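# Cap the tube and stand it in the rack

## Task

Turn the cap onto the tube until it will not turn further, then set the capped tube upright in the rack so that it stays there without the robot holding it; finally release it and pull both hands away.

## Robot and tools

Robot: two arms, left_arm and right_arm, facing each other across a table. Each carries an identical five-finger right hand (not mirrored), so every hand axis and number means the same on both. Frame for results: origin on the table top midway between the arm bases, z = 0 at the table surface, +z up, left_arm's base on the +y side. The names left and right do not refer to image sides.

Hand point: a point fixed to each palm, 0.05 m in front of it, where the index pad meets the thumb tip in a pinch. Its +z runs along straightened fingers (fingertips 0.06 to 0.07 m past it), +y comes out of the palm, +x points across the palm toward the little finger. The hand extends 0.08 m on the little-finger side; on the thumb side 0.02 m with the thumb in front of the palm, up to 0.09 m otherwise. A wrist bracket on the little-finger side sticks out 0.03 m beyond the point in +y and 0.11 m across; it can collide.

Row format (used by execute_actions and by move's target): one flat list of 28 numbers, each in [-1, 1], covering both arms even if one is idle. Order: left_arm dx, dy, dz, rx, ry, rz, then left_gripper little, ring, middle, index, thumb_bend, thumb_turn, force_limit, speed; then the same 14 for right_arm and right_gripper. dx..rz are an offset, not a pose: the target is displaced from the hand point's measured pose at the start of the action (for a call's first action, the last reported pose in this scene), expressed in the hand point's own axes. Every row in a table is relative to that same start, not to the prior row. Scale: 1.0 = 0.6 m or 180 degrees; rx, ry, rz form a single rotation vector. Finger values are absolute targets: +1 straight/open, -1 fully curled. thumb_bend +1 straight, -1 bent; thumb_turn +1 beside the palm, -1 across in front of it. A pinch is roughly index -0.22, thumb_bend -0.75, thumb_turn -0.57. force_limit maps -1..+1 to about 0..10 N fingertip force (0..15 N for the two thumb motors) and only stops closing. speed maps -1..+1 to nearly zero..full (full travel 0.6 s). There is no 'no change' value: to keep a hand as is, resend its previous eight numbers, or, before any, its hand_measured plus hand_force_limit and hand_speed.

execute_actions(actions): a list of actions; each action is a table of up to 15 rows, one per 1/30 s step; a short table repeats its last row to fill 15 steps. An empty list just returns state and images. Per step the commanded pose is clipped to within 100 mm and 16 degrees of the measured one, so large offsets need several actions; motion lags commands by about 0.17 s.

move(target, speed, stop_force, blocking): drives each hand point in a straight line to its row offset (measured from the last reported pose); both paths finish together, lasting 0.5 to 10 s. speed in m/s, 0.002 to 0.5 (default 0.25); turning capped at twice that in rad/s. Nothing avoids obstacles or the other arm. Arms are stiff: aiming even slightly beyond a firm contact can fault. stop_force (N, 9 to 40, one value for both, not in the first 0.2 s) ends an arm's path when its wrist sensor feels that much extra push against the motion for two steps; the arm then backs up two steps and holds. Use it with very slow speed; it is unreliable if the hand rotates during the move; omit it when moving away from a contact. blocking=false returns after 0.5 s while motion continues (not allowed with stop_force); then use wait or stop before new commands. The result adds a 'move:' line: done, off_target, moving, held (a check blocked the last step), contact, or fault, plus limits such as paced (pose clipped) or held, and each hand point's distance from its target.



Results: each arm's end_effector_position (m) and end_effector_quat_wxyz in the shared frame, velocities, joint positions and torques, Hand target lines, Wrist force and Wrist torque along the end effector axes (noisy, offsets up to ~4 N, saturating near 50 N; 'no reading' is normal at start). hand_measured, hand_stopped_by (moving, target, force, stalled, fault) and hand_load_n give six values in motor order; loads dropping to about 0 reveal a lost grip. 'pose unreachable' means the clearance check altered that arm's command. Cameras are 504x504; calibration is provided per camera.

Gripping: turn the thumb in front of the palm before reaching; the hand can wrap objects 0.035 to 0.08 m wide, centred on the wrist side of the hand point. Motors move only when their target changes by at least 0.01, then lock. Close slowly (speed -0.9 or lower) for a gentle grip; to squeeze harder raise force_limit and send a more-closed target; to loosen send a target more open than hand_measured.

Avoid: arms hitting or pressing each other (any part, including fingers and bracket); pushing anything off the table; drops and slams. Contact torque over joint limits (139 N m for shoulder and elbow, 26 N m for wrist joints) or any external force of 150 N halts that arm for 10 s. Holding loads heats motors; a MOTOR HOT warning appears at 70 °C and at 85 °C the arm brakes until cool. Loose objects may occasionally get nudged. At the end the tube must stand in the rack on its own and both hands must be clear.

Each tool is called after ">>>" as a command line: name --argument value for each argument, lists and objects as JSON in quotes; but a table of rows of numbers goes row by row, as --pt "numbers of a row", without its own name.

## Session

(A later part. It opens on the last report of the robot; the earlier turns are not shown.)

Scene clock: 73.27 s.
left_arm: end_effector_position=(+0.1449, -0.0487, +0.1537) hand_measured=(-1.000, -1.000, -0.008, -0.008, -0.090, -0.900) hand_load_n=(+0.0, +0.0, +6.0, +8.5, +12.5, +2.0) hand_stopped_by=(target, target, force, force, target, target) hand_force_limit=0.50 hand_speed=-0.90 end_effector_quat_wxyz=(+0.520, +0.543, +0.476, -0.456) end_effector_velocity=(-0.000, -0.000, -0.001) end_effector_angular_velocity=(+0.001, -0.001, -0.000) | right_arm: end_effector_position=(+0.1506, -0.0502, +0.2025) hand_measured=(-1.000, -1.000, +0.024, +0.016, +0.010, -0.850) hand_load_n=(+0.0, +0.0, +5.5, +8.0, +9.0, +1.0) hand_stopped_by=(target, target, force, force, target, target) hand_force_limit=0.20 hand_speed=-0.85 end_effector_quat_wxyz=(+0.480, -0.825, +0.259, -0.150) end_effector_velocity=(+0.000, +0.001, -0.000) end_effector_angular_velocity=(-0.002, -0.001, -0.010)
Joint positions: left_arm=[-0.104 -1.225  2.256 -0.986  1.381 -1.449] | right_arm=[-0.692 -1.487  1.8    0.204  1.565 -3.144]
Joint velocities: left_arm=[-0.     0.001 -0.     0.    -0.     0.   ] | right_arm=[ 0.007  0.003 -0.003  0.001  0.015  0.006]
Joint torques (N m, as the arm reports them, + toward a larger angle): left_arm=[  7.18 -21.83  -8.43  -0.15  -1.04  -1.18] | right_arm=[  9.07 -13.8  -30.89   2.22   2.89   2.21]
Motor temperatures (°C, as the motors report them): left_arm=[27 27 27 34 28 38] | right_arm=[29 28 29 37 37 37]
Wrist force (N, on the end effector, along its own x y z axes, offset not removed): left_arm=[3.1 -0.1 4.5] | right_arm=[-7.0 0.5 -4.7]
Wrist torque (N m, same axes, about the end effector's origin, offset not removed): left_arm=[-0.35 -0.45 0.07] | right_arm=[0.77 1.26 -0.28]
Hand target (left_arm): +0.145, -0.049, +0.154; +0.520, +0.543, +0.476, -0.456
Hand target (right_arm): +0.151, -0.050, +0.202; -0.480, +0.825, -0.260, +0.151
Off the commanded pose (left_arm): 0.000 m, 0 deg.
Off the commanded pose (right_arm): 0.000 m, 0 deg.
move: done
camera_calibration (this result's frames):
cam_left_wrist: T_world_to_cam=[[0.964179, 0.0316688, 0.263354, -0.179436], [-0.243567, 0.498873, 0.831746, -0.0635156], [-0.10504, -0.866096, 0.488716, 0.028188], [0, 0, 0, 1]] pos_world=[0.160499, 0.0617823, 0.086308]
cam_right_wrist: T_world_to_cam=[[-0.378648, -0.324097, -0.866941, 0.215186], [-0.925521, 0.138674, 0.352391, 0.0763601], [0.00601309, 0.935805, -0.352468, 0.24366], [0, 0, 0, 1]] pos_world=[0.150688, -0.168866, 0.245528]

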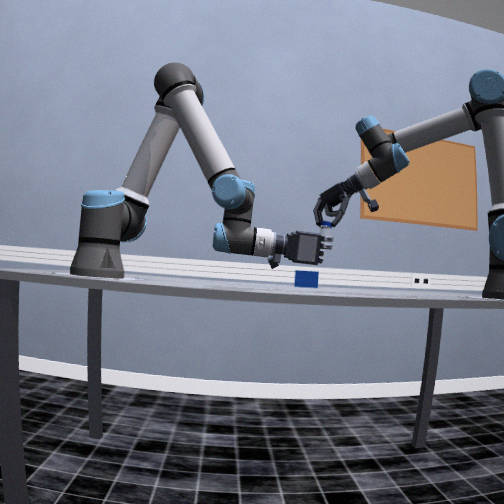

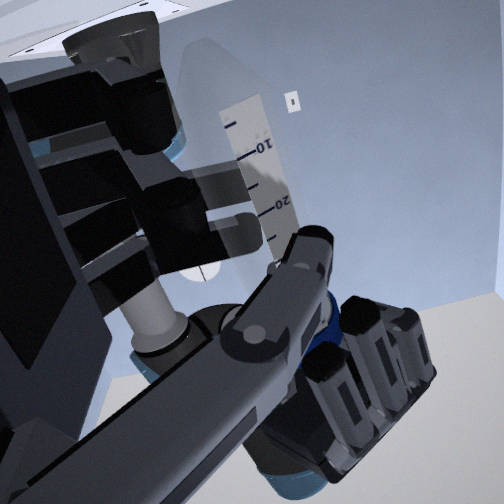

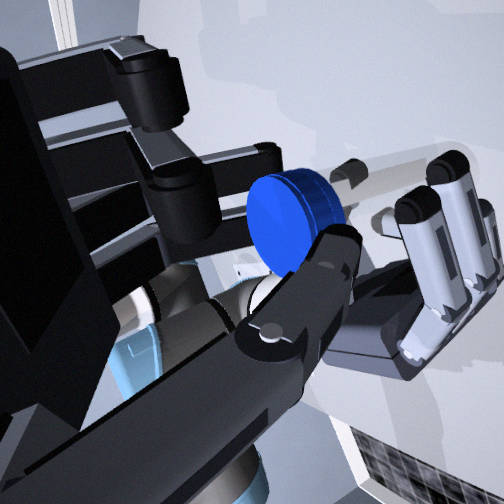

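>>> move --target '[0,0,0,0,0,0,-1,-1,-0.7,-0.7,-0.1,-0.9,0.5,-0.9,0.0028,-0.003,0.0067,0,0.2168,0.1245,-1,-1,-0.7,-0.7,0,-0.85,0.2,-0.85]' --speed 0.3

Scene clock: 75.43 s.
left_arm: end_effector_position=(+0.1449, -0.0487, +0.1537) hand_measured=(-1.000, -1.000, -0.008, -0.008, -0.090, -0.900) hand_load_n=(+0.0, +0.0, +6.5, +7.5, +12.5, -0.5) hand_stopped_by=(target, target, force, force, target, target) hand_force_limit=0.50 hand_speed=-0.90 end_effector_quat_wxyz=(+0.520, +0.543, +0.476, -0.456) end_effector_velocity=(+0.001, +0.000, -0.000) end_effector_angular_velocity=(+0.001, +0.000, +0.001) | right_arm: end_effector_position=(+0.1543, -0.0476, +0.2020) hand_measured=(-1.000, -1.000, +0.024, +0.016, +0.010, -0.850) hand_load_n=(+0.0, +0.0, +4.0, +8.0, +7.0, +0.0) hand_stopped_by=(target, target, force, force, target, target) hand_force_limit=0.20 hand_speed=-0.85 end_effector_quat_wxyz=(+0.386, -0.663, +0.556, -0.321) end_effector_velocity=(-0.000, +0.000, -0.001) end_effector_angular_velocity=(-0.003, +0.006, -0.012)
Joint positions: left_arm=[-0.104 -1.225  2.256 -0.986  1.381 -1.449] | right_arm=[-0.369 -1.173  1.468  0.604  2.454 -2.367]
Joint velocities: left_arm=[ 0.001  0.    -0.     0.    -0.    -0.001] | right_arm=[ 0.002  0.011 -0.012  0.023  0.005  0.022]
Joint torques (N m, as the arm reports them, + toward a larger angle): left_arm=[  8.16 -21.84  -7.66  -1.88  -0.67  -1.13] | right_arm=[ 10.64 -21.61 -26.78   3.33   3.22   2.16]
Motor temperatures (°C, as the motors report them): left_arm=[27 27 27 34 28 38] | right_arm=[29 28 29 37 37 37]
Wrist force (N, on the end effector, along its own x y z axes, offset not removed): left_arm=[8.1 -2.4 3.1] | right_arm=[1.0 -4.4 -6.3]
Wrist torque (N m, same axes, about the end effector's origin, offset not removed): left_arm=[-0.57 -0.24 0.01] | right_arm=[0.25 0.09 0.21]
Hand target (left_arm): +0.145, -0.049, +0.154; +0.520, +0.543, +0.476, -0.456
Hand target (right_arm): +0.154, -0.048, +0.202; -0.385, +0.663, -0.556, +0.321
Off the commanded pose (left_arm): 0.000 m, 0 deg.
Off the commanded pose (right_arm): 0.000 m, 0 deg.
move: done
camera_calibration (this result's frames):
cam_left_wrist: T_world_to_cam=[[0.964178, 0.0316643, 0.263361, -0.179437], [-0.243574, 0.498846, 0.83176, -0.0635127], [-0.105039, -0.866112, 0.488689, 0.0281973], [0, 0, 0, 1]] pos_world=[0.160501, 0.0617868, 0.0863042]
cam_right_wrist: T_world_to_cam=[[-0.499301, 0.0400404, -0.865503, 0.252642], [-0.556398, 0.750922, 0.355721, 0.0511492], [0.664169, 0.659175, -0.352658, 0.126294], [0, 0, 0, 1]] pos_world=[0.070723, -0.131775, 0.245006]

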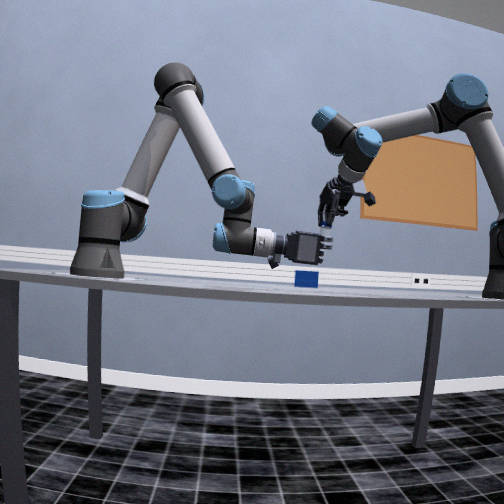

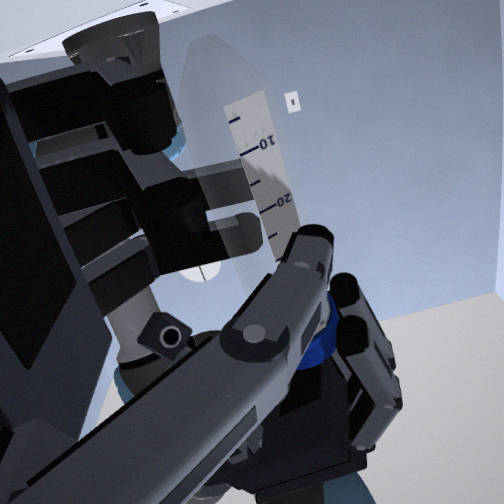

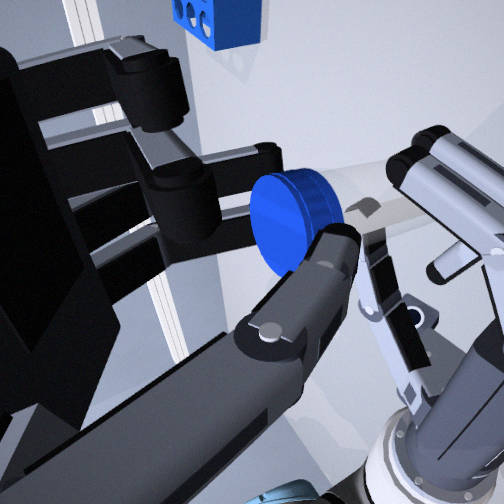

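Again.

>>> execute_actions --actions '[[[0,0,0,0,0,0,-1,-1,-0.7,-0.7,-0.1,-0.9,0.5,-0.9,0,0,0,0,0,0,-1,-1,0.15,0.15,0.2,-0.85,0.2,-0.3]]]'

>>> move --target '[0,0,0,0,0,0,-1,-1,-0.7,-0.7,-0.1,-0.9,0.5,-0.9,0.0088,0.0071,-0.0113,0,-0.4335,-0.249,-1,-1,0.15,0.15,0.2,-0.85,0.2,-0.3]' --speed 0.45

>>> execute_actions --actions '[[[0,0,0,0,0,0,-1,-1,-0.7,-0.7,-0.1,-0.9,0.5,-0.9,0,0,0,0,0,0,-1,-1,0.07,0.07,0,-0.85,-0.5,-0.4]],[[0,0,0,0,0,0,-1,-1,-0.7,-0.7,-0.1,-0.9,0.5,-0.9,0,0,0,0,0,0,-1,-1,-0.7,-0.7,0,-0.85,0.2,-0.85]]]'

>>> move --target '[0,0,0,0,0,0,-1,-1,-0.7,-0.7,-0.1,-0.9,0.5,-0.9,0.0055,-0.003,0.0056,0,0.2168,0.1245,-1,-1,-0.7,-0.7,0,-0.85,0.2,-0.85]' --speed 0.3

Scene clock: 76.43 s.
left_arm: end_effector_position=(+0.1449, -0.0487, +0.1537) hand_measured=(-1.000, -1.000, -0.008, -0.008, -0.090, -0.900) hand_load_n=(+0.0, +0.0, +6.5, +7.5, +12.5, +0.0) hand_stopped_by=(target, target, force, force, target, target) hand_force_limit=0.50 hand_speed=-0.90 end_effector_quat_wxyz=(+0.520, +0.543, +0.476, -0.456) end_effector_velocity=(+0.000, +0.000, -0.001) end_effector_angular_velocity=(+0.001, -0.000, +0.001) | right_arm: end_effector_position=(+0.1543, -0.0476, +0.2019) hand_measured=(-1.000, -1.000, +0.150, +0.150, +0.200, -0.850) hand_load_n=(+0.0, +0.0, +0.0, +0.0, +0.0, +0.0) hand_stopped_by=(target, target, target, target, target, target) hand_force_limit=0.20 hand_speed=-0.30 end_effector_quat_wxyz=(+0.386, -0.663, +0.556, -0.321) end_effector_velocity=(+0.000, -0.000, +0.000) end_effector_angular_velocity=(-0.001, -0.000, -0.000)
Joint positions: left_arm=[-0.104 -1.225  2.256 -0.987  1.381 -1.449] | right_arm=[-0.369 -1.173  1.468  0.604  2.454 -2.367]
Joint velocities: left_arm=[ 0.001  0.001  0.     0.    -0.     0.   ] | right_arm=[-0.    -0.001  0.     0.     0.    -0.001]
Joint torques (N m, as the arm reports them, + toward a larger angle): left_arm=[  7.6  -22.44  -8.03  -0.32  -0.77  -1.39] | right_arm=[-10.55 -41.79  -5.97  -0.42  -1.6   -2.41]
Motor temperatures (°C, as the motors report them): left_arm=[27 27 27 34 28 38] | right_arm=[29 28 29 37 37 37]
Wrist force (N, on the end effector, along its own x y z axes, offset not removed): left_arm=[1.5 -1.4 3.0] | right_arm=[-3.4 0.6 -4.3]
Wrist torque (N m, same axes, about the end effector's origin, offset not removed): left_arm=[-0.64 -0.51 -0.03] | right_arm=[0.53 0.78 -0.15]
Hand target (left_arm): +0.145, -0.049, +0.154; +0.520, +0.543, +0.476, -0.456
Hand target (right_arm): +0.154, -0.048, +0.202; -0.386, +0.663, -0.556, +0.321
Off the commanded pose (left_arm): 0.000 m, 0 deg.
Off the commanded pose (right_arm): 0.000 m, 0 deg.
camera_calibration (this result's frames):
cam_left_wrist: T_world_to_cam=[[0.964181, 0.031683, 0.263345, -0.179437], [-0.243562, 0.498905, 0.831728, -0.0635182], [-0.105033, -0.866077, 0.488752, 0.0281755], [0, 0, 0, 1]] pos_world=[0.160499, 0.0617769, 0.086313]
cam_right_wrist: T_world_to_cam=[[-0.499322, 0.039994, -0.865493, 0.252609], [-0.556388, 0.750942, 0.355693, 0.051152], [0.664161, 0.659155, -0.35271, 0.126296], [0, 0, 0, 1]] pos_world=[0.0707127, -0.131764, 0.244983]

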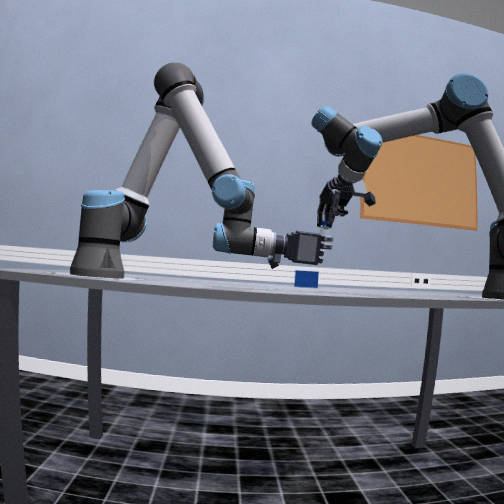

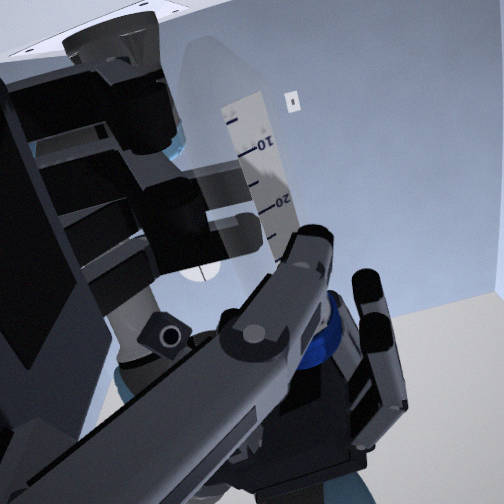

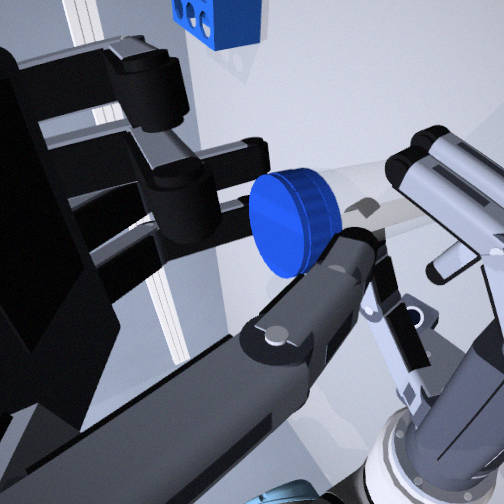

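Scene clock: 78.90 s.
left_arm: end_effector_position=(+0.1449, -0.0487, +0.1537) hand_measured=(-1.000, -1.000, -0.008, -0.008, -0.090, -0.900) hand_load_n=(+0.0, +0.0, +6.5, +7.5, +12.5, +0.0) hand_stopped_by=(target, target, force, force, target, target) hand_force_limit=0.50 hand_speed=-0.90 end_effector_quat_wxyz=(+0.520, +0.543, +0.476, -0.456) end_effector_velocity=(+0.000, -0.000, +0.001) end_effector_angular_velocity=(-0.001, -0.000, +0.001) | right_arm: end_effector_position=(+0.1477, -0.0543, +0.2016) hand_measured=(-1.000, -1.000, +0.150, +0.150, +0.200, -0.850) hand_load_n=(+0.0, +0.0, +0.0, +0.0, +0.0, +0.0) hand_stopped_by=(target, target, target, target, target, target) hand_force_limit=0.20 hand_speed=-0.30 end_effector_quat_wxyz=(-0.501, +0.861, +0.077, -0.043) end_effector_velocity=(-0.000, -0.000, -0.000) end_effector_angular_velocity=(-0.006, -0.000, +0.013)
Joint positions: left_arm=[-0.104 -1.225  2.256 -0.987  1.381 -1.449] | right_arm=[-0.982 -1.292  1.629  0.54   0.697 -3.89 ]
Joint velocities: left_arm=[ 0.    -0.001 -0.    -0.    -0.     0.001] | right_arm=[-0.     0.01  -0.011  0.021 -0.004 -0.021]
Joint torques (N m, as the arm reports them, + toward a larger angle): left_arm=[  8.05 -22.65  -7.73  -3.34  -0.83  -1.  ] | right_arm=[  9.34 -21.42 -30.1    3.1   -3.31  -2.51]
Motor temperatures (°C, as the motors report them): left_arm=[27 27 27 34 28 38] | right_arm=[29 28 29 37 37 37]
Wrist force (N, on the end effector, along its own x y z axes, offset not removed): left_arm=[2.4 -0.5 2.0] | right_arm=[1.9 -3.2 0.0]
Wrist torque (N m, same axes, about the end effector's origin, offset not removed): left_arm=[-0.44 -0.59 0.06] | right_arm=[-0.45 -0.46 0.11]
Hand target (left_arm): +0.145, -0.049, +0.154; +0.520, +0.543, +0.476, -0.456
Hand target (right_arm): +0.148, -0.054, +0.202; -0.501, +0.861, +0.077, -0.043
Off the commanded pose (left_arm): 0.000 m, 0 deg.
Off the commanded pose (right_arm): 0.000 m, 0 deg.
move: done
camera_calibration (this result's frames):
cam_left_wrist: T_world_to_cam=[[0.964181, 0.0316814, 0.263346, -0.179437], [-0.243563, 0.498901, 0.83173, -0.0635179], [-0.105033, -0.86608, 0.488747, 0.0281772], [0, 0, 0, 1]] pos_world=[0.160499, 0.0617777, 0.0863123]
cam_right_wrist: T_world_to_cam=[[-0.0350216, -0.495544, -0.867877, 0.15216], [-0.754231, -0.556638, 0.348267, 0.0123732], [-0.655674, 0.666776, -0.35426, 0.330634], [0, 0, 0, 1]] pos_world=[0.23145, -0.13817, 0.244877]

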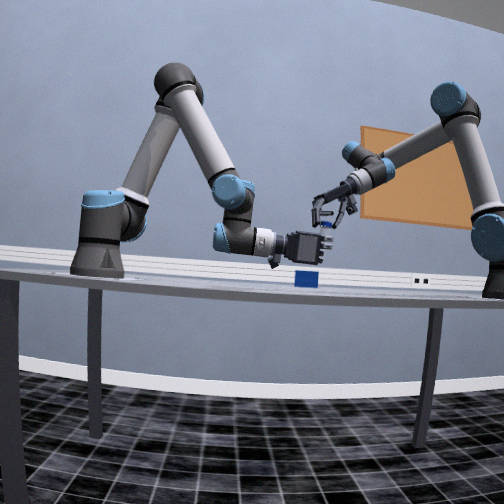

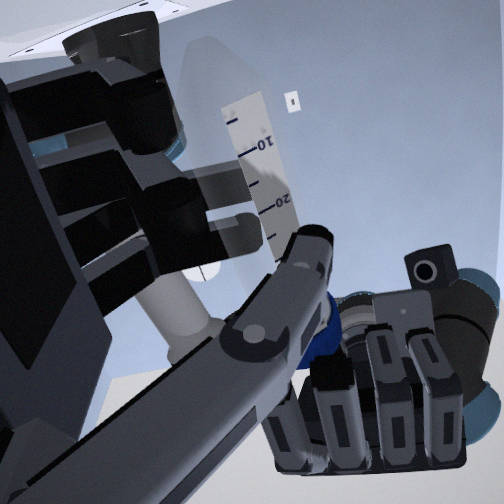

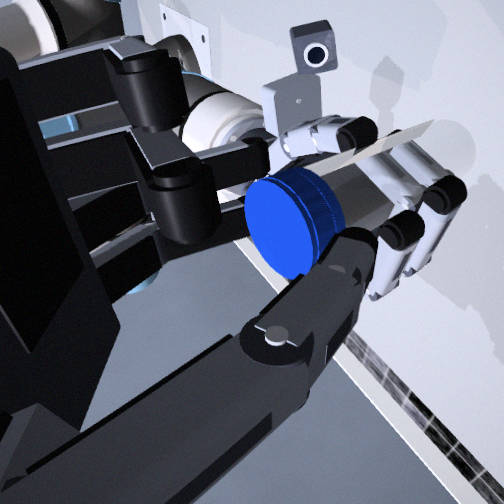

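Scene clock: 79.90 s.
left_arm: end_effector_position=(+0.1449, -0.0487, +0.1537) hand_measured=(-1.000, -1.000, -0.008, -0.008, -0.090, -0.900) hand_load_n=(+0.0, +0.0, +6.5, +8.5, +12.0, +0.5) hand_stopped_by=(target, target, force, force, target, target) hand_force_limit=0.50 hand_speed=-0.90 end_effector_quat_wxyz=(+0.520, +0.543, +0.476, -0.456) end_effector_velocity=(+0.000, +0.000, -0.000) end_effector_angular_velocity=(+0.001, +0.000, +0.001) | right_arm: end_effector_position=(+0.1477, -0.0543, +0.2016) hand_measured=(-1.000, -1.000, +0.024, +0.016, +0.010, -0.850) hand_load_n=(+0.0, +0.0, +6.0, +8.0, +11.0, +1.0) hand_stopped_by=(target, target, force, force, target, target) hand_force_limit=0.20 hand_speed=-0.85 end_effector_quat_wxyz=(-0.501, +0.861, +0.077, -0.043) end_effector_velocity=(-0.000, +0.000, +0.000) end_effector_angular_velocity=(+0.001, -0.001, +0.001)
Joint positions: left_arm=[-0.104 -1.225  2.256 -0.987  1.381 -1.449] | right_arm=[-0.982 -1.292  1.629  0.54   0.697 -3.89 ]
Joint velocities: left_arm=[ 0.     0.001 -0.     0.    -0.    -0.   ] | right_arm=[ 0.    -0.     0.    -0.    -0.001 -0.001]
Joint torques (N m, as the arm reports them, + toward a larger angle): left_arm=[  6.34 -22.13  -7.04  -2.75  -0.84  -1.2 ] | right_arm=[  3.31 -34.61  -9.11   0.26  -0.15   1.98]
Motor temperatures (°C, as the motors report them): left_arm=[27 27 27 34 28 38] | right_arm=[29 28 29 37 37 37]
Wrist force (N, on the end effector, along its own x y z axes, offset not removed): left_arm=[2.5 -1.6 3.1] | right_arm=[4.4 -2.6 -0.2]
Wrist torque (N m, same axes, about the end effector's origin, offset not removed): left_arm=[-0.57 -0.35 -0.07] | right_arm=[-0.17 -0.45 0.13]
Hand target (left_arm): +0.145, -0.049, +0.154; +0.520, +0.543, +0.476, -0.456
Hand target (right_arm): +0.148, -0.054, +0.202; -0.501, +0.861, +0.077, -0.043
Off the commanded pose (left_arm): 0.000 m, 0 deg.
Off the commanded pose (right_arm): 0.000 m, 0 deg.
camera_calibration (this result's frames):
cam_left_wrist: T_world_to_cam=[[0.964182, 0.0316864, 0.263342, -0.179437], [-0.24356, 0.498915, 0.831722, -0.0635192], [-0.105031, -0.866071, 0.488763, 0.0281719], [0, 0, 0, 1]] pos_world=[0.160498, 0.0617753, 0.0863144]
cam_right_wrist: T_world_to_cam=[[-0.0350283, -0.495552, -0.867871, 0.152148], [-0.754192, -0.556671, 0.348298, 0.0123638], [-0.655719, 0.666742, -0.354242, 0.330614], [0, 0, 0, 1]] pos_world=[0.231444, -0.138154, 0.244856]

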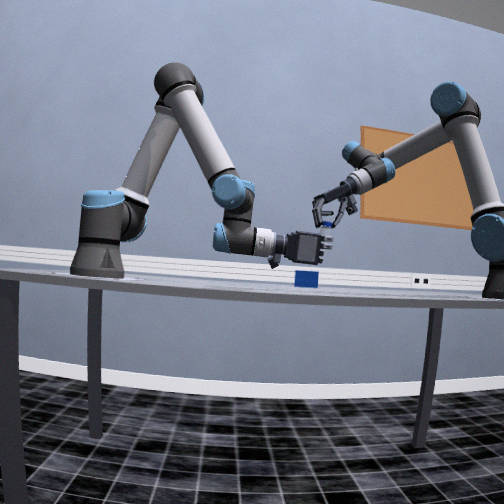

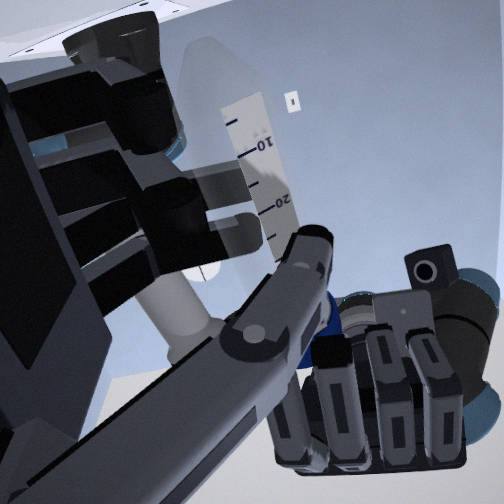

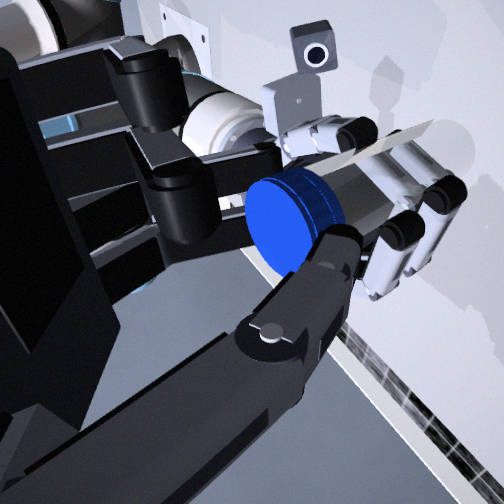

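Scene clock: 81.80 s.
left_arm: end_effector_position=(+0.1449, -0.0487, +0.1537) hand_measured=(-1.000, -1.000, -0.008, -0.008, -0.092, -0.900) hand_load_n=(+0.0, -0.5, +0.0, +8.0, +9.0, -3.0) hand_stopped_by=(target, target, force, force, target, target) hand_force_limit=0.50 hand_speed=-0.90 end_effector_quat_wxyz=(+0.520, +0.543, +0.476, -0.456) end_effector_velocity=(+0.000, +0.000, -0.001) end_effector_angular_velocity=(+0.001, -0.000, +0.000) | right_arm: end_effector_position=(+0.1502, -0.0499, +0.2018) hand_measured=(-1.000, -1.000, +0.024, +0.016, +0.010, -0.850) hand_load_n=(+0.0, +0.0, +5.5, +8.0, +8.0, -2.0) hand_stopped_by=(target, target, force, force, target, target) hand_force_limit=0.20 hand_speed=-0.85 end_effector_quat_wxyz=(+0.480, -0.824, +0.259, -0.150) end_effector_velocity=(-0.000, +0.000, -0.001) end_effector_angular_velocity=(-0.004, -0.000, -0.010)
Joint positions: left_arm=[-0.104 -1.225  2.256 -0.987  1.381 -1.449] | right_arm=[-0.691 -1.487  1.802  0.2    1.564 -3.144]
Joint velocities: left_arm=[ 0.     0.001 -0.     0.     0.     0.   ] | right_arm=[ 0.007  0.004 -0.003  0.002  0.015  0.006]
Joint torques (N m, as the arm reports them, + toward a larger angle): left_arm=[  8.35 -23.32  -8.14  -2.44  -0.75  -1.11] | right_arm=[  9.33 -12.23 -29.53   2.44   3.21   2.09]
Motor temperatures (°C, as the motors report them): left_arm=[27 27 27 34 28 38] | right_arm=[29 28 29 37 37 37]
Wrist force (N, on the end effector, along its own x y z axes, offset not removed): left_arm=[6.6 -0.9 3.7] | right_arm=[-2.4 -5.4 0.3]
Wrist torque (N m, same axes, about the end effector's origin, offset not removed): left_arm=[-0.33 -0.37 -0.06] | right_arm=[-0.38 0.32 -0.43]
Hand target (left_arm): +0.145, -0.049, +0.154; +0.520, +0.543, +0.476, -0.456
Hand target (right_arm): +0.150, -0.050, +0.202; -0.480, +0.824, -0.259, +0.151
Off the commanded pose (left_arm): 0.000 m, 0 deg.
Off the commanded pose (right_arm): 0.000 m, 0 deg.
move: done
camera_calibration (this result's frames):
cam_left_wrist: T_world_to_cam=[[0.96418, 0.0316761, 0.263351, -0.179437], [-0.243567, 0.498883, 0.83174, -0.0635162], [-0.105035, -0.86609, 0.488729, 0.0281837], [0, 0, 0, 1]] pos_world=[0.160499, 0.0617806, 0.0863097]
cam_right_wrist: T_world_to_cam=[[-0.377803, -0.323192, -0.867647, 0.214573], [-0.92587, 0.137444, 0.351958, 0.0762799], [0.00550247, 0.936299, -0.35116, 0.242917], [0, 0, 0, 1]] pos_world=[0.150355, -0.168579, 0.244629]

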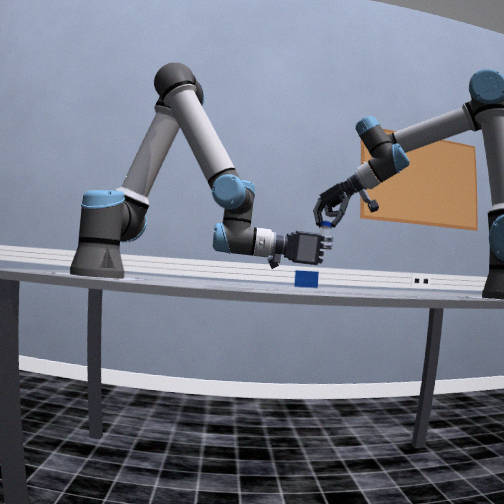

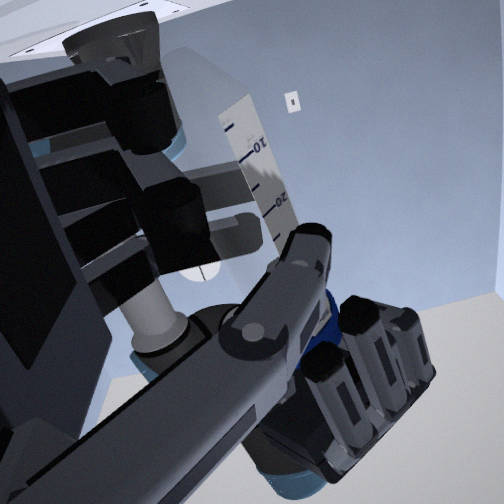

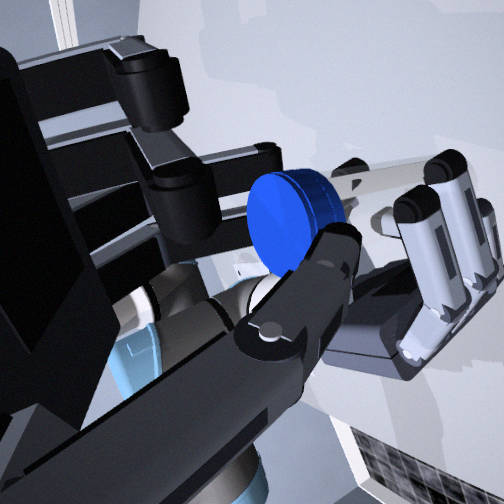

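>>> execute_actions --actions '[[[0,0,0,0,0,0,-1,-1,0.7,0.7,0.6,-0.9,0.5,-0.4,0,0,0,0,0,0,-1,-1,-0.75,-0.75,0,-0.85,0.4,-0.85]],[[0,0,0,0,0,0,-1,-1,0.7,0.7,0.6,-0.9,0.5,-0.4,0,0,0,0,0,0,-1,-1,-0.75,-0.75,0,-0.85,0.4,-0.85]]]'

>>> move --target '[0,-0.1,-0.1,0,0,0,-1,-1,0.7,0.7,0.6,-0.9,0.5,-0.4,0,0,0,0,0,0,-1,-1,-0.75,-0.75,0,-0.85,0.4,-0.85]' --speed 0.12

>>> move --target '[-0.1,0.05,-0.15,0,0,0,-1,-1,0.7,0.7,0.6,-0.9,0.5,-0.4,0.528,-0.12,0.167,0,0.048,0.027,-1,-1,-0.75,-0.75,0,-0.85,0.4,-0.85]' --speed 0.22

>>> zoom_image --camera "cam_low" --region '[280,220,360,300]'

Scene clock: 83.17 s.
left_arm: end_effector_position=(+0.1449, -0.0487, +0.1537) hand_measured=(-1.000, -1.000, +0.700, +0.700, +0.466, -0.900) hand_load_n=(+0.0, +0.0, +0.0, +0.0, +0.0, +0.0) hand_stopped_by=(target, target, target, target, moving, target) hand_force_limit=0.50 hand_speed=-0.40 end_effector_quat_wxyz=(+0.520, +0.543, +0.476, -0.456) end_effector_velocity=(-0.000, -0.000, +0.001) end_effector_angular_velocity=(-0.001, +0.000, -0.001) | right_arm: end_effector_position=(+0.1502, -0.0499, +0.2018) hand_measured=(-1.000, -1.000, +0.010, +0.016, +0.010, -0.850) hand_load_n=(+0.0, +0.0, +8.5, +5.5, +11.5, +2.0) hand_stopped_by=(target, target, force, force, target, target) hand_force_limit=0.40 hand_speed=-0.85 end_effector_quat_wxyz=(+0.480, -0.824, +0.259, -0.150) end_effector_velocity=(+0.000, -0.000, -0.000) end_effector_angular_velocity=(+0.000, +0.000, -0.002)
Joint positions: left_arm=[-0.104 -1.225  2.256 -0.987  1.381 -1.449] | right_arm=[-0.691 -1.487  1.802  0.2    1.565 -3.144]
Joint velocities: left_arm=[-0.001 -0.001  0.    -0.     0.    -0.   ] | right_arm=[-0.001  0.     0.    -0.     0.001  0.001]
Joint torques (N m, as the arm reports them, + toward a larger angle): left_arm=[  7.69 -22.72  -7.04  -0.2   -0.47  -1.3 ] | right_arm=[ -9.05 -27.32 -10.27  -1.81  -2.15  -2.1 ]
Motor temperatures (°C, as the motors report them): left_arm=[27 27 27 34 28 38] | right_arm=[29 28 29 37 37 37]
Wrist force (N, on the end effector, along its own x y z axes, offset not removed): left_arm=[1.1 -0.6 1.5] | right_arm=[-0.4 0.1 -3.7]
Wrist torque (N m, same axes, about the end effector's origin, offset not removed): left_arm=[-0.48 -0.41 -0.03] | right_arm=[0.25 0.26 0.00]
Hand target (left_arm): +0.145, -0.049, +0.154; +0.520, +0.543, +0.476, -0.456
Hand target (right_arm): +0.150, -0.050, +0.202; -0.480, +0.824, -0.259, +0.150
Off the commanded pose (left_arm): 0.000 m, 0 deg.
Off the commanded pose (right_arm): 0.000 m, 0 deg.
camera_calibration (this result's frames):
cam_left_wrist: T_world_to_cam=[[0.964183, 0.031697, 0.263337, -0.179438], [-0.243559, 0.498934, 0.831711, -0.0635206], [-0.105025, -0.86606, 0.488784, 0.0281643], [0, 0, 0, 1]] pos_world=[0.160498, 0.0617722, 0.0863174]
cam_right_wrist: T_world_to_cam=[[-0.377829, -0.323229, -0.867622, 0.214549], [-0.925859, 0.137464, 0.351979, 0.0762843], [0.00549674, 0.936283, -0.351203, 0.242909], [0, 0, 0, 1]] pos_world=[0.150356, -0.16857, 0.244607]

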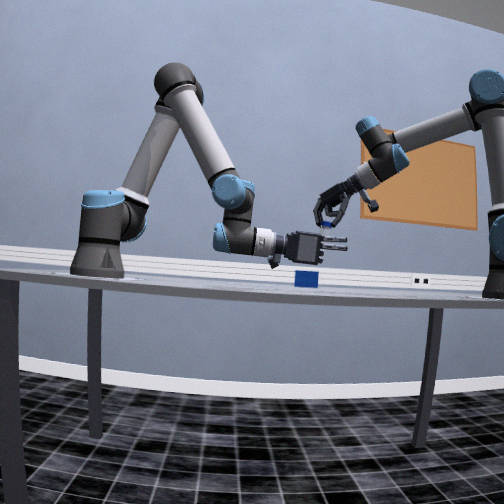

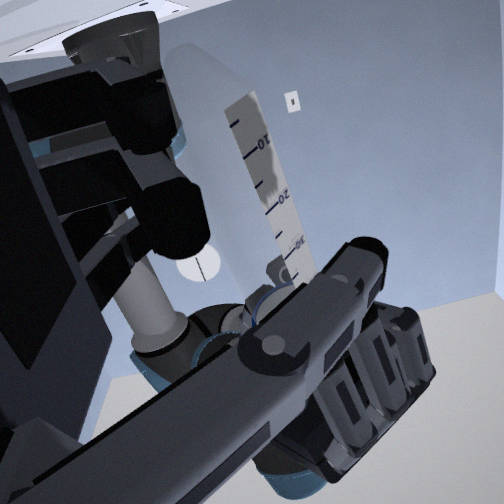

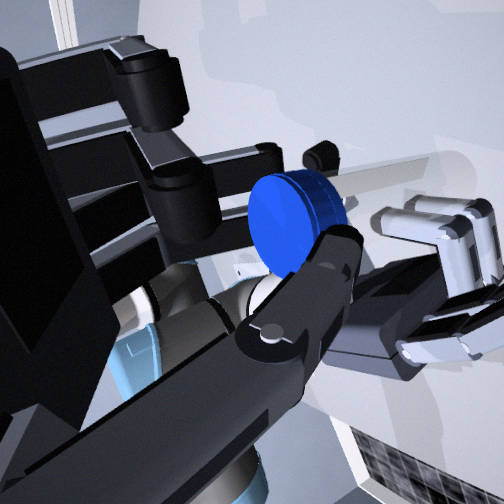

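Scene clock: 84.40 s.
left_arm: end_effector_position=(+0.0854, +0.0114, +0.1483) hand_measured=(-1.000, -1.000, +0.700, +0.700, +0.600, -0.900) hand_load_n=(+0.0, +0.0, +0.0, +0.0, +0.0, +0.0) hand_stopped_by=(target, target, target, target, target, target) hand_force_limit=0.50 hand_speed=-0.40 end_effector_quat_wxyz=(+0.519, +0.543, +0.476, -0.456) end_effector_velocity=(-0.002, +0.002, -0.002) end_effector_angular_velocity=(+0.003, -0.001, +0.002) | right_arm: end_effector_position=(+0.1502, -0.0499, +0.2018) hand_measured=(-1.000, -1.000, +0.010, +0.016, +0.010, -0.850) hand_load_n=(+0.0, +0.0, +8.5, +5.5, +11.5, +2.0) hand_stopped_by=(target, target, force, force, target, target) hand_force_limit=0.40 hand_speed=-0.85 end_effector_quat_wxyz=(+0.480, -0.824, +0.259, -0.150) end_effector_velocity=(-0.000, +0.000, -0.000) end_effector_angular_velocity=(+0.001, +0.001, -0.000)
Joint positions: left_arm=[-0.351 -1.322  2.447 -1.076  1.135 -1.462] | right_arm=[-0.691 -1.487  1.802  0.2    1.565 -3.144]
Joint velocities: left_arm=[-0.01   0.     0.005 -0.002 -0.012 -0.001] | right_arm=[-0.     0.     0.     0.    -0.001  0.001]
Joint torques (N m, as the arm reports them, + toward a larger angle): left_arm=[ -9.71 -33.3   -1.14  -2.76  -1.47  -2.41] | right_arm=[ -8.6  -27.69 -10.28  -1.64  -1.88  -2.14]
Motor temperatures (°C, as the motors report them): left_arm=[27 27 27 34 28 38] | right_arm=[29 28 29 37 37 37]
Wrist force (N, on the end effector, along its own x y z axes, offset not removed): left_arm=[1.2 -0.6 1.6] | right_arm=[8.2 -4.3 -1.7]
Wrist torque (N m, same axes, about the end effector's origin, offset not removed): left_arm=[-0.45 -0.41 0.00] | right_arm=[-0.44 -0.95 0.49]
Hand target (left_arm): +0.085, +0.012, +0.148; +0.519, +0.543, +0.476, -0.456
Hand target (right_arm): +0.150, -0.050, +0.202; -0.480, +0.824, -0.259, +0.150
Off the commanded pose (left_arm): 0.000 m, 0 deg.
Off the commanded pose (right_arm): 0.000 m, 0 deg.
move: done
camera_calibration (this result's frames):
cam_left_wrist: T_world_to_cam=[[0.964467, 0.0313908, 0.262334, -0.12245], [-0.242577, 0.498661, 0.832162, -0.103679], [-0.104694, -0.866228, 0.488557, 0.0766343], [0, 0, 0, 1]] pos_world=[0.100972, 0.121927, 0.0809604]
cam_right_wrist: T_world_to_cam=[[-0.377829, -0.323229, -0.867622, 0.214549], [-0.925859, 0.137463, 0.351979, 0.0762842], [0.00549657, 0.936283, -0.351202, 0.242909], [0, 0, 0, 1]] pos_world=[0.150356, -0.16857, 0.244607]

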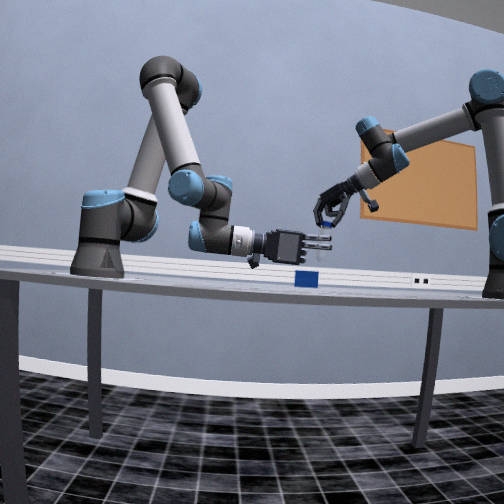

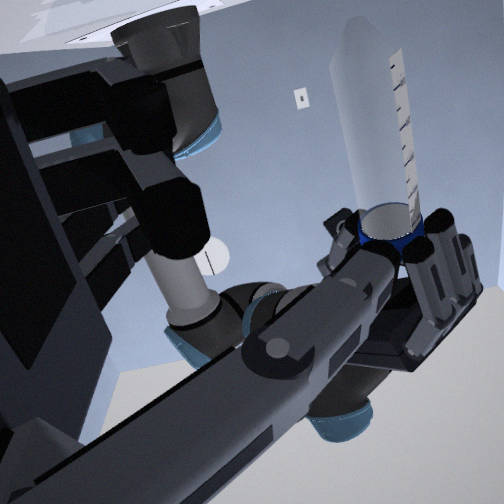

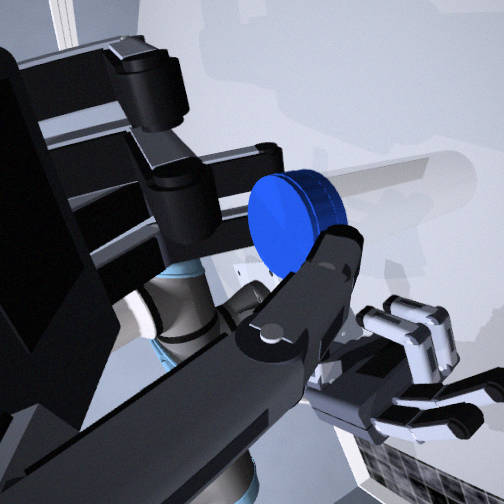

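Scene clock: 86.57 s.
left_arm: end_effector_position=(+0.1072, +0.0984, +0.2159) hand_measured=(-1.000, -1.000, +0.700, +0.700, +0.600, -0.900) hand_load_n=(+0.0, +0.0, +0.0, +0.0, +0.0, +0.0) hand_stopped_by=(target, target, target, target, target, target) hand_force_limit=0.50 hand_speed=-0.40 end_effector_quat_wxyz=(+0.519, +0.543, +0.477, -0.457) end_effector_velocity=(-0.000, +0.001, +0.001) end_effector_angular_velocity=(-0.001, +0.002, -0.000) | right_arm: end_effector_position=(+0.4801, -0.1306, +0.2141) hand_measured=(-1.000, -1.000, +0.010, +0.016, +0.010, -0.850) hand_load_n=(+0.0, +0.0, +8.5, +5.5, +11.5, +2.0) hand_stopped_by=(target, target, force, force, target, target) hand_force_limit=0.40 hand_speed=-0.85 end_effector_quat_wxyz=(+0.465, -0.799, +0.329, -0.192) end_effector_velocity=(+0.003, -0.000, +0.000) end_effector_angular_velocity=(-0.001, -0.001, -0.000)
Joint positions: left_arm=[-0.449 -1.786  2.616 -0.779  1.037 -1.468] | right_arm=[-1.261 -1.198  1.412  0.338  1.223 -3.349]
Joint velocities: left_arm=[-0.003 -0.008  0.001  0.006 -0.003 -0.002] | right_arm=[-0.002  0.005 -0.007  0.003 -0.    -0.002]
Joint torques (N m, as the arm reports them, + toward a larger angle): left_arm=[-11.71 -17.79  -5.74   0.46  -1.61  -2.5 ] | right_arm=[-10.77 -27.82 -31.61   1.96  -2.88  -2.42]
Motor temperatures (°C, as the motors report them): left_arm=[27 27 27 34 28 38] | right_arm=[29 28 29 37 37 37]
Wrist force (N, on the end effector, along its own x y z axes, offset not removed): left_arm=[0.7 -0.5 0.9] | right_arm=[0.1 -0.6 -0.9]
Wrist torque (N m, same axes, about the end effector's origin, offset not removed): left_arm=[-0.36 -0.33 -0.02] | right_arm=[0.00 0.21 0.19]
Hand target (left_arm): +0.107, +0.098, +0.216; +0.519, +0.543, +0.477, -0.457
Hand target (right_arm): +0.480, -0.131, +0.214; -0.465, +0.799, -0.329, +0.192
Off the commanded pose (left_arm): 0.000 m, 0 deg.
Off the commanded pose (right_arm): 0.001 m, 0 deg.
move: done
camera_calibration (this result's frames):
cam_left_wrist: T_world_to_cam=[[0.964563, 0.0313187, 0.261986, -0.163833], [-0.242255, 0.498555, 0.83232, -0.198032], [-0.104547, -0.866292, 0.488475, 0.121247], [0, 0, 0, 1]] pos_world=[0.12273, 0.208896, 0.148522]
cam_right_wrist: T_world_to_cam=[[-0.427101, -0.254366, -0.867688, 0.356511], [-0.888676, 0.295165, 0.350903, 0.391514], [0.166854, 0.920965, -0.352114, 0.241768], [0, 0, 0, 1]] pos_world=[0.459855, -0.247537, 0.257087]

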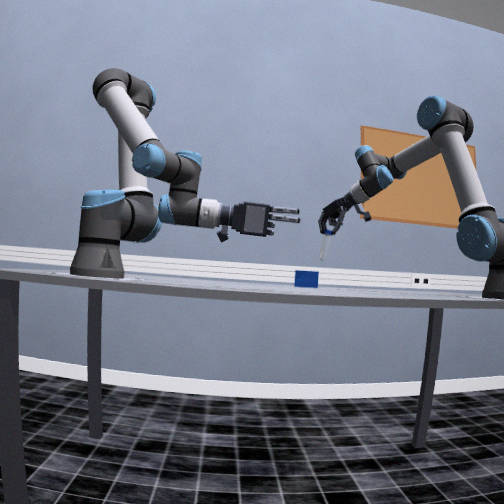

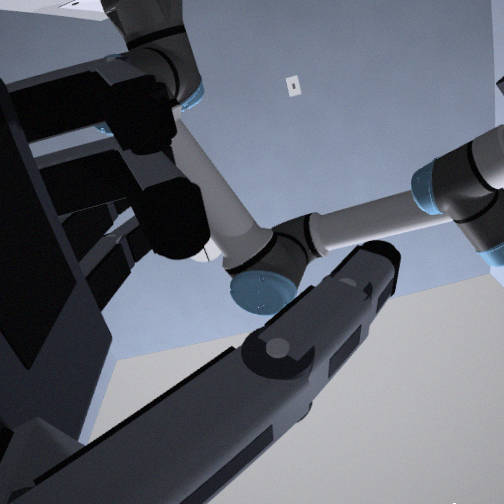

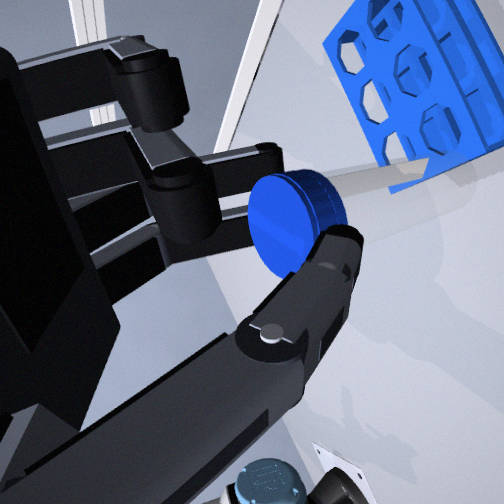

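Region (280, 220, 360, 300) of cam_low's 504x504 image, scaled by 6.300, with more detail than that image has.

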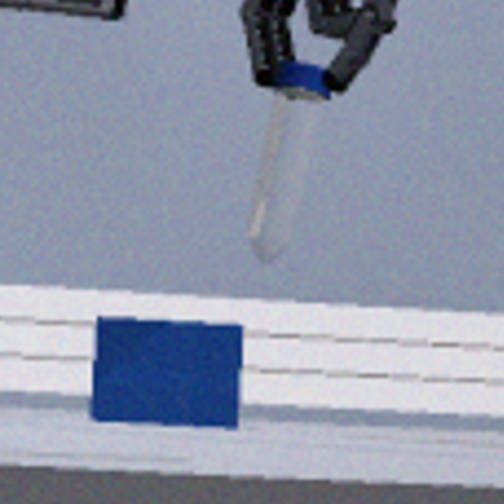

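>>> move --target '[0,0,0,0,0,0,-1,-1,0.7,0.7,0.6,-0.9,0.5,-0.4,0,0,0,-0.016,0.0232,-0.0408,-1,-1,-0.75,-0.75,0,-0.85,0.4,-0.85]' --speed 0.1

>>> zoom_image --camera "cam_low" --region '[270,200,370,300]'

Scene clock: 88.50 s.
left_arm: end_effector_position=(+0.1072, +0.0984, +0.2158) hand_measured=(-1.000, -1.000, +0.700, +0.700, +0.600, -0.900) hand_load_n=(+0.0, +0.0, +0.0, +0.0, +0.0, +0.0) hand_stopped_by=(target, target, target, target, target, target) hand_force_limit=0.50 hand_speed=-0.40 end_effector_quat_wxyz=(+0.519, +0.543, +0.477, -0.457) end_effector_velocity=(+0.000, +0.000, -0.000) end_effector_angular_velocity=(+0.001, +0.001, +0.001) | right_arm: end_effector_position=(+0.4801, -0.1306, +0.2141) hand_measured=(-1.000, -1.000, +0.010, +0.016, +0.010, -0.850) hand_load_n=(+0.0, +0.0, +8.5, +5.5, +11.5, +2.0) hand_stopped_by=(target, target, force, force, target, target) hand_force_limit=0.40 hand_speed=-0.85 end_effector_quat_wxyz=(+0.420, -0.822, +0.299, -0.241) end_effector_velocity=(+0.000, -0.000, -0.000) end_effector_angular_velocity=(-0.011, -0.004, -0.001)
Joint positions: left_arm=[-0.449 -1.786  2.616 -0.779  1.037 -1.468] | right_arm=[-1.204 -1.183  1.364  0.394  1.354 -3.453]
Joint velocities: left_arm=[ 0.     0.     0.     0.    -0.    -0.001] | right_arm=[ 0.004  0.002 -0.004  0.005  0.01  -0.007]
Joint torques (N m, as the arm reports them, + toward a larger angle): left_arm=[ 11.59   5.98 -17.24  -3.13   1.45   0.47] | right_arm=[ 10.37 -27.67 -33.1    1.9    2.67  -2.46]
Motor temperatures (°C, as the motors report them): left_arm=[27 27 27 34 28 38] | right_arm=[29 28 29 37 37 37]
Wrist force (N, on the end effector, along its own x y z axes, offset not removed): left_arm=[0.6 -0.3 1.9] | right_arm=[-2.5 -1.1 0.2]
Wrist torque (N m, same axes, about the end effector's origin, offset not removed): left_arm=[-0.33 -0.33 -0.03] | right_arm=[-0.08 0.40 -0.21]
Hand target (left_arm): +0.107, +0.098, +0.216; +0.519, +0.543, +0.477, -0.457
Hand target (right_arm): +0.480, -0.131, +0.214; -0.420, +0.822, -0.299, +0.242
Off the commanded pose (left_arm): 0.000 m, 0 deg.
Off the commanded pose (right_arm): 0.000 m, 0 deg.
move: done
camera_calibration (this result's frames):
cam_left_wrist: T_world_to_cam=[[0.964579, 0.0312871, 0.261934, -0.163817], [-0.2422, 0.498513, 0.832361, -0.198024], [-0.104535, -0.866318, 0.488433, 0.12129], [0, 0, 0, 1]] pos_world=[0.122733, 0.208919, 0.148494]
cam_right_wrist: T_world_to_cam=[[-0.367915, -0.37355, -0.851527, 0.309086], [-0.909182, 0.336561, 0.245183, 0.429395], [0.195003, 0.8644, -0.463451, 0.2447], [0, 0, 0, 1]] pos_world=[0.456399, -0.240577, 0.271322]

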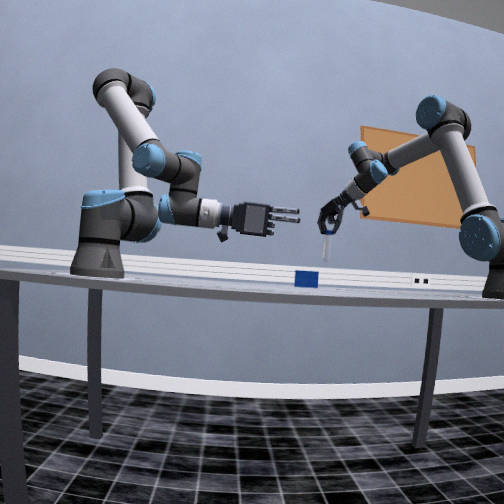

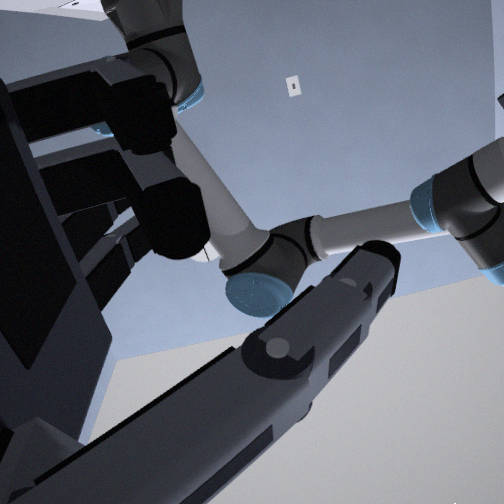

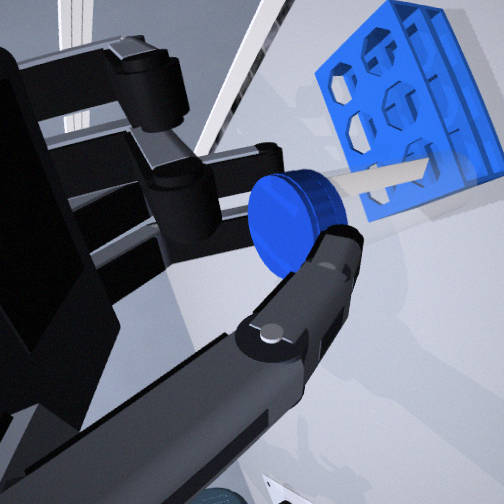

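Region (270, 200, 370, 300) of cam_low's 504x504 image, scaled by 5.040, with more detail than that image has.

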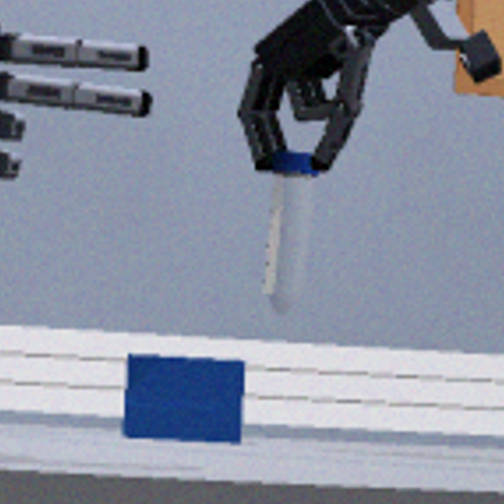

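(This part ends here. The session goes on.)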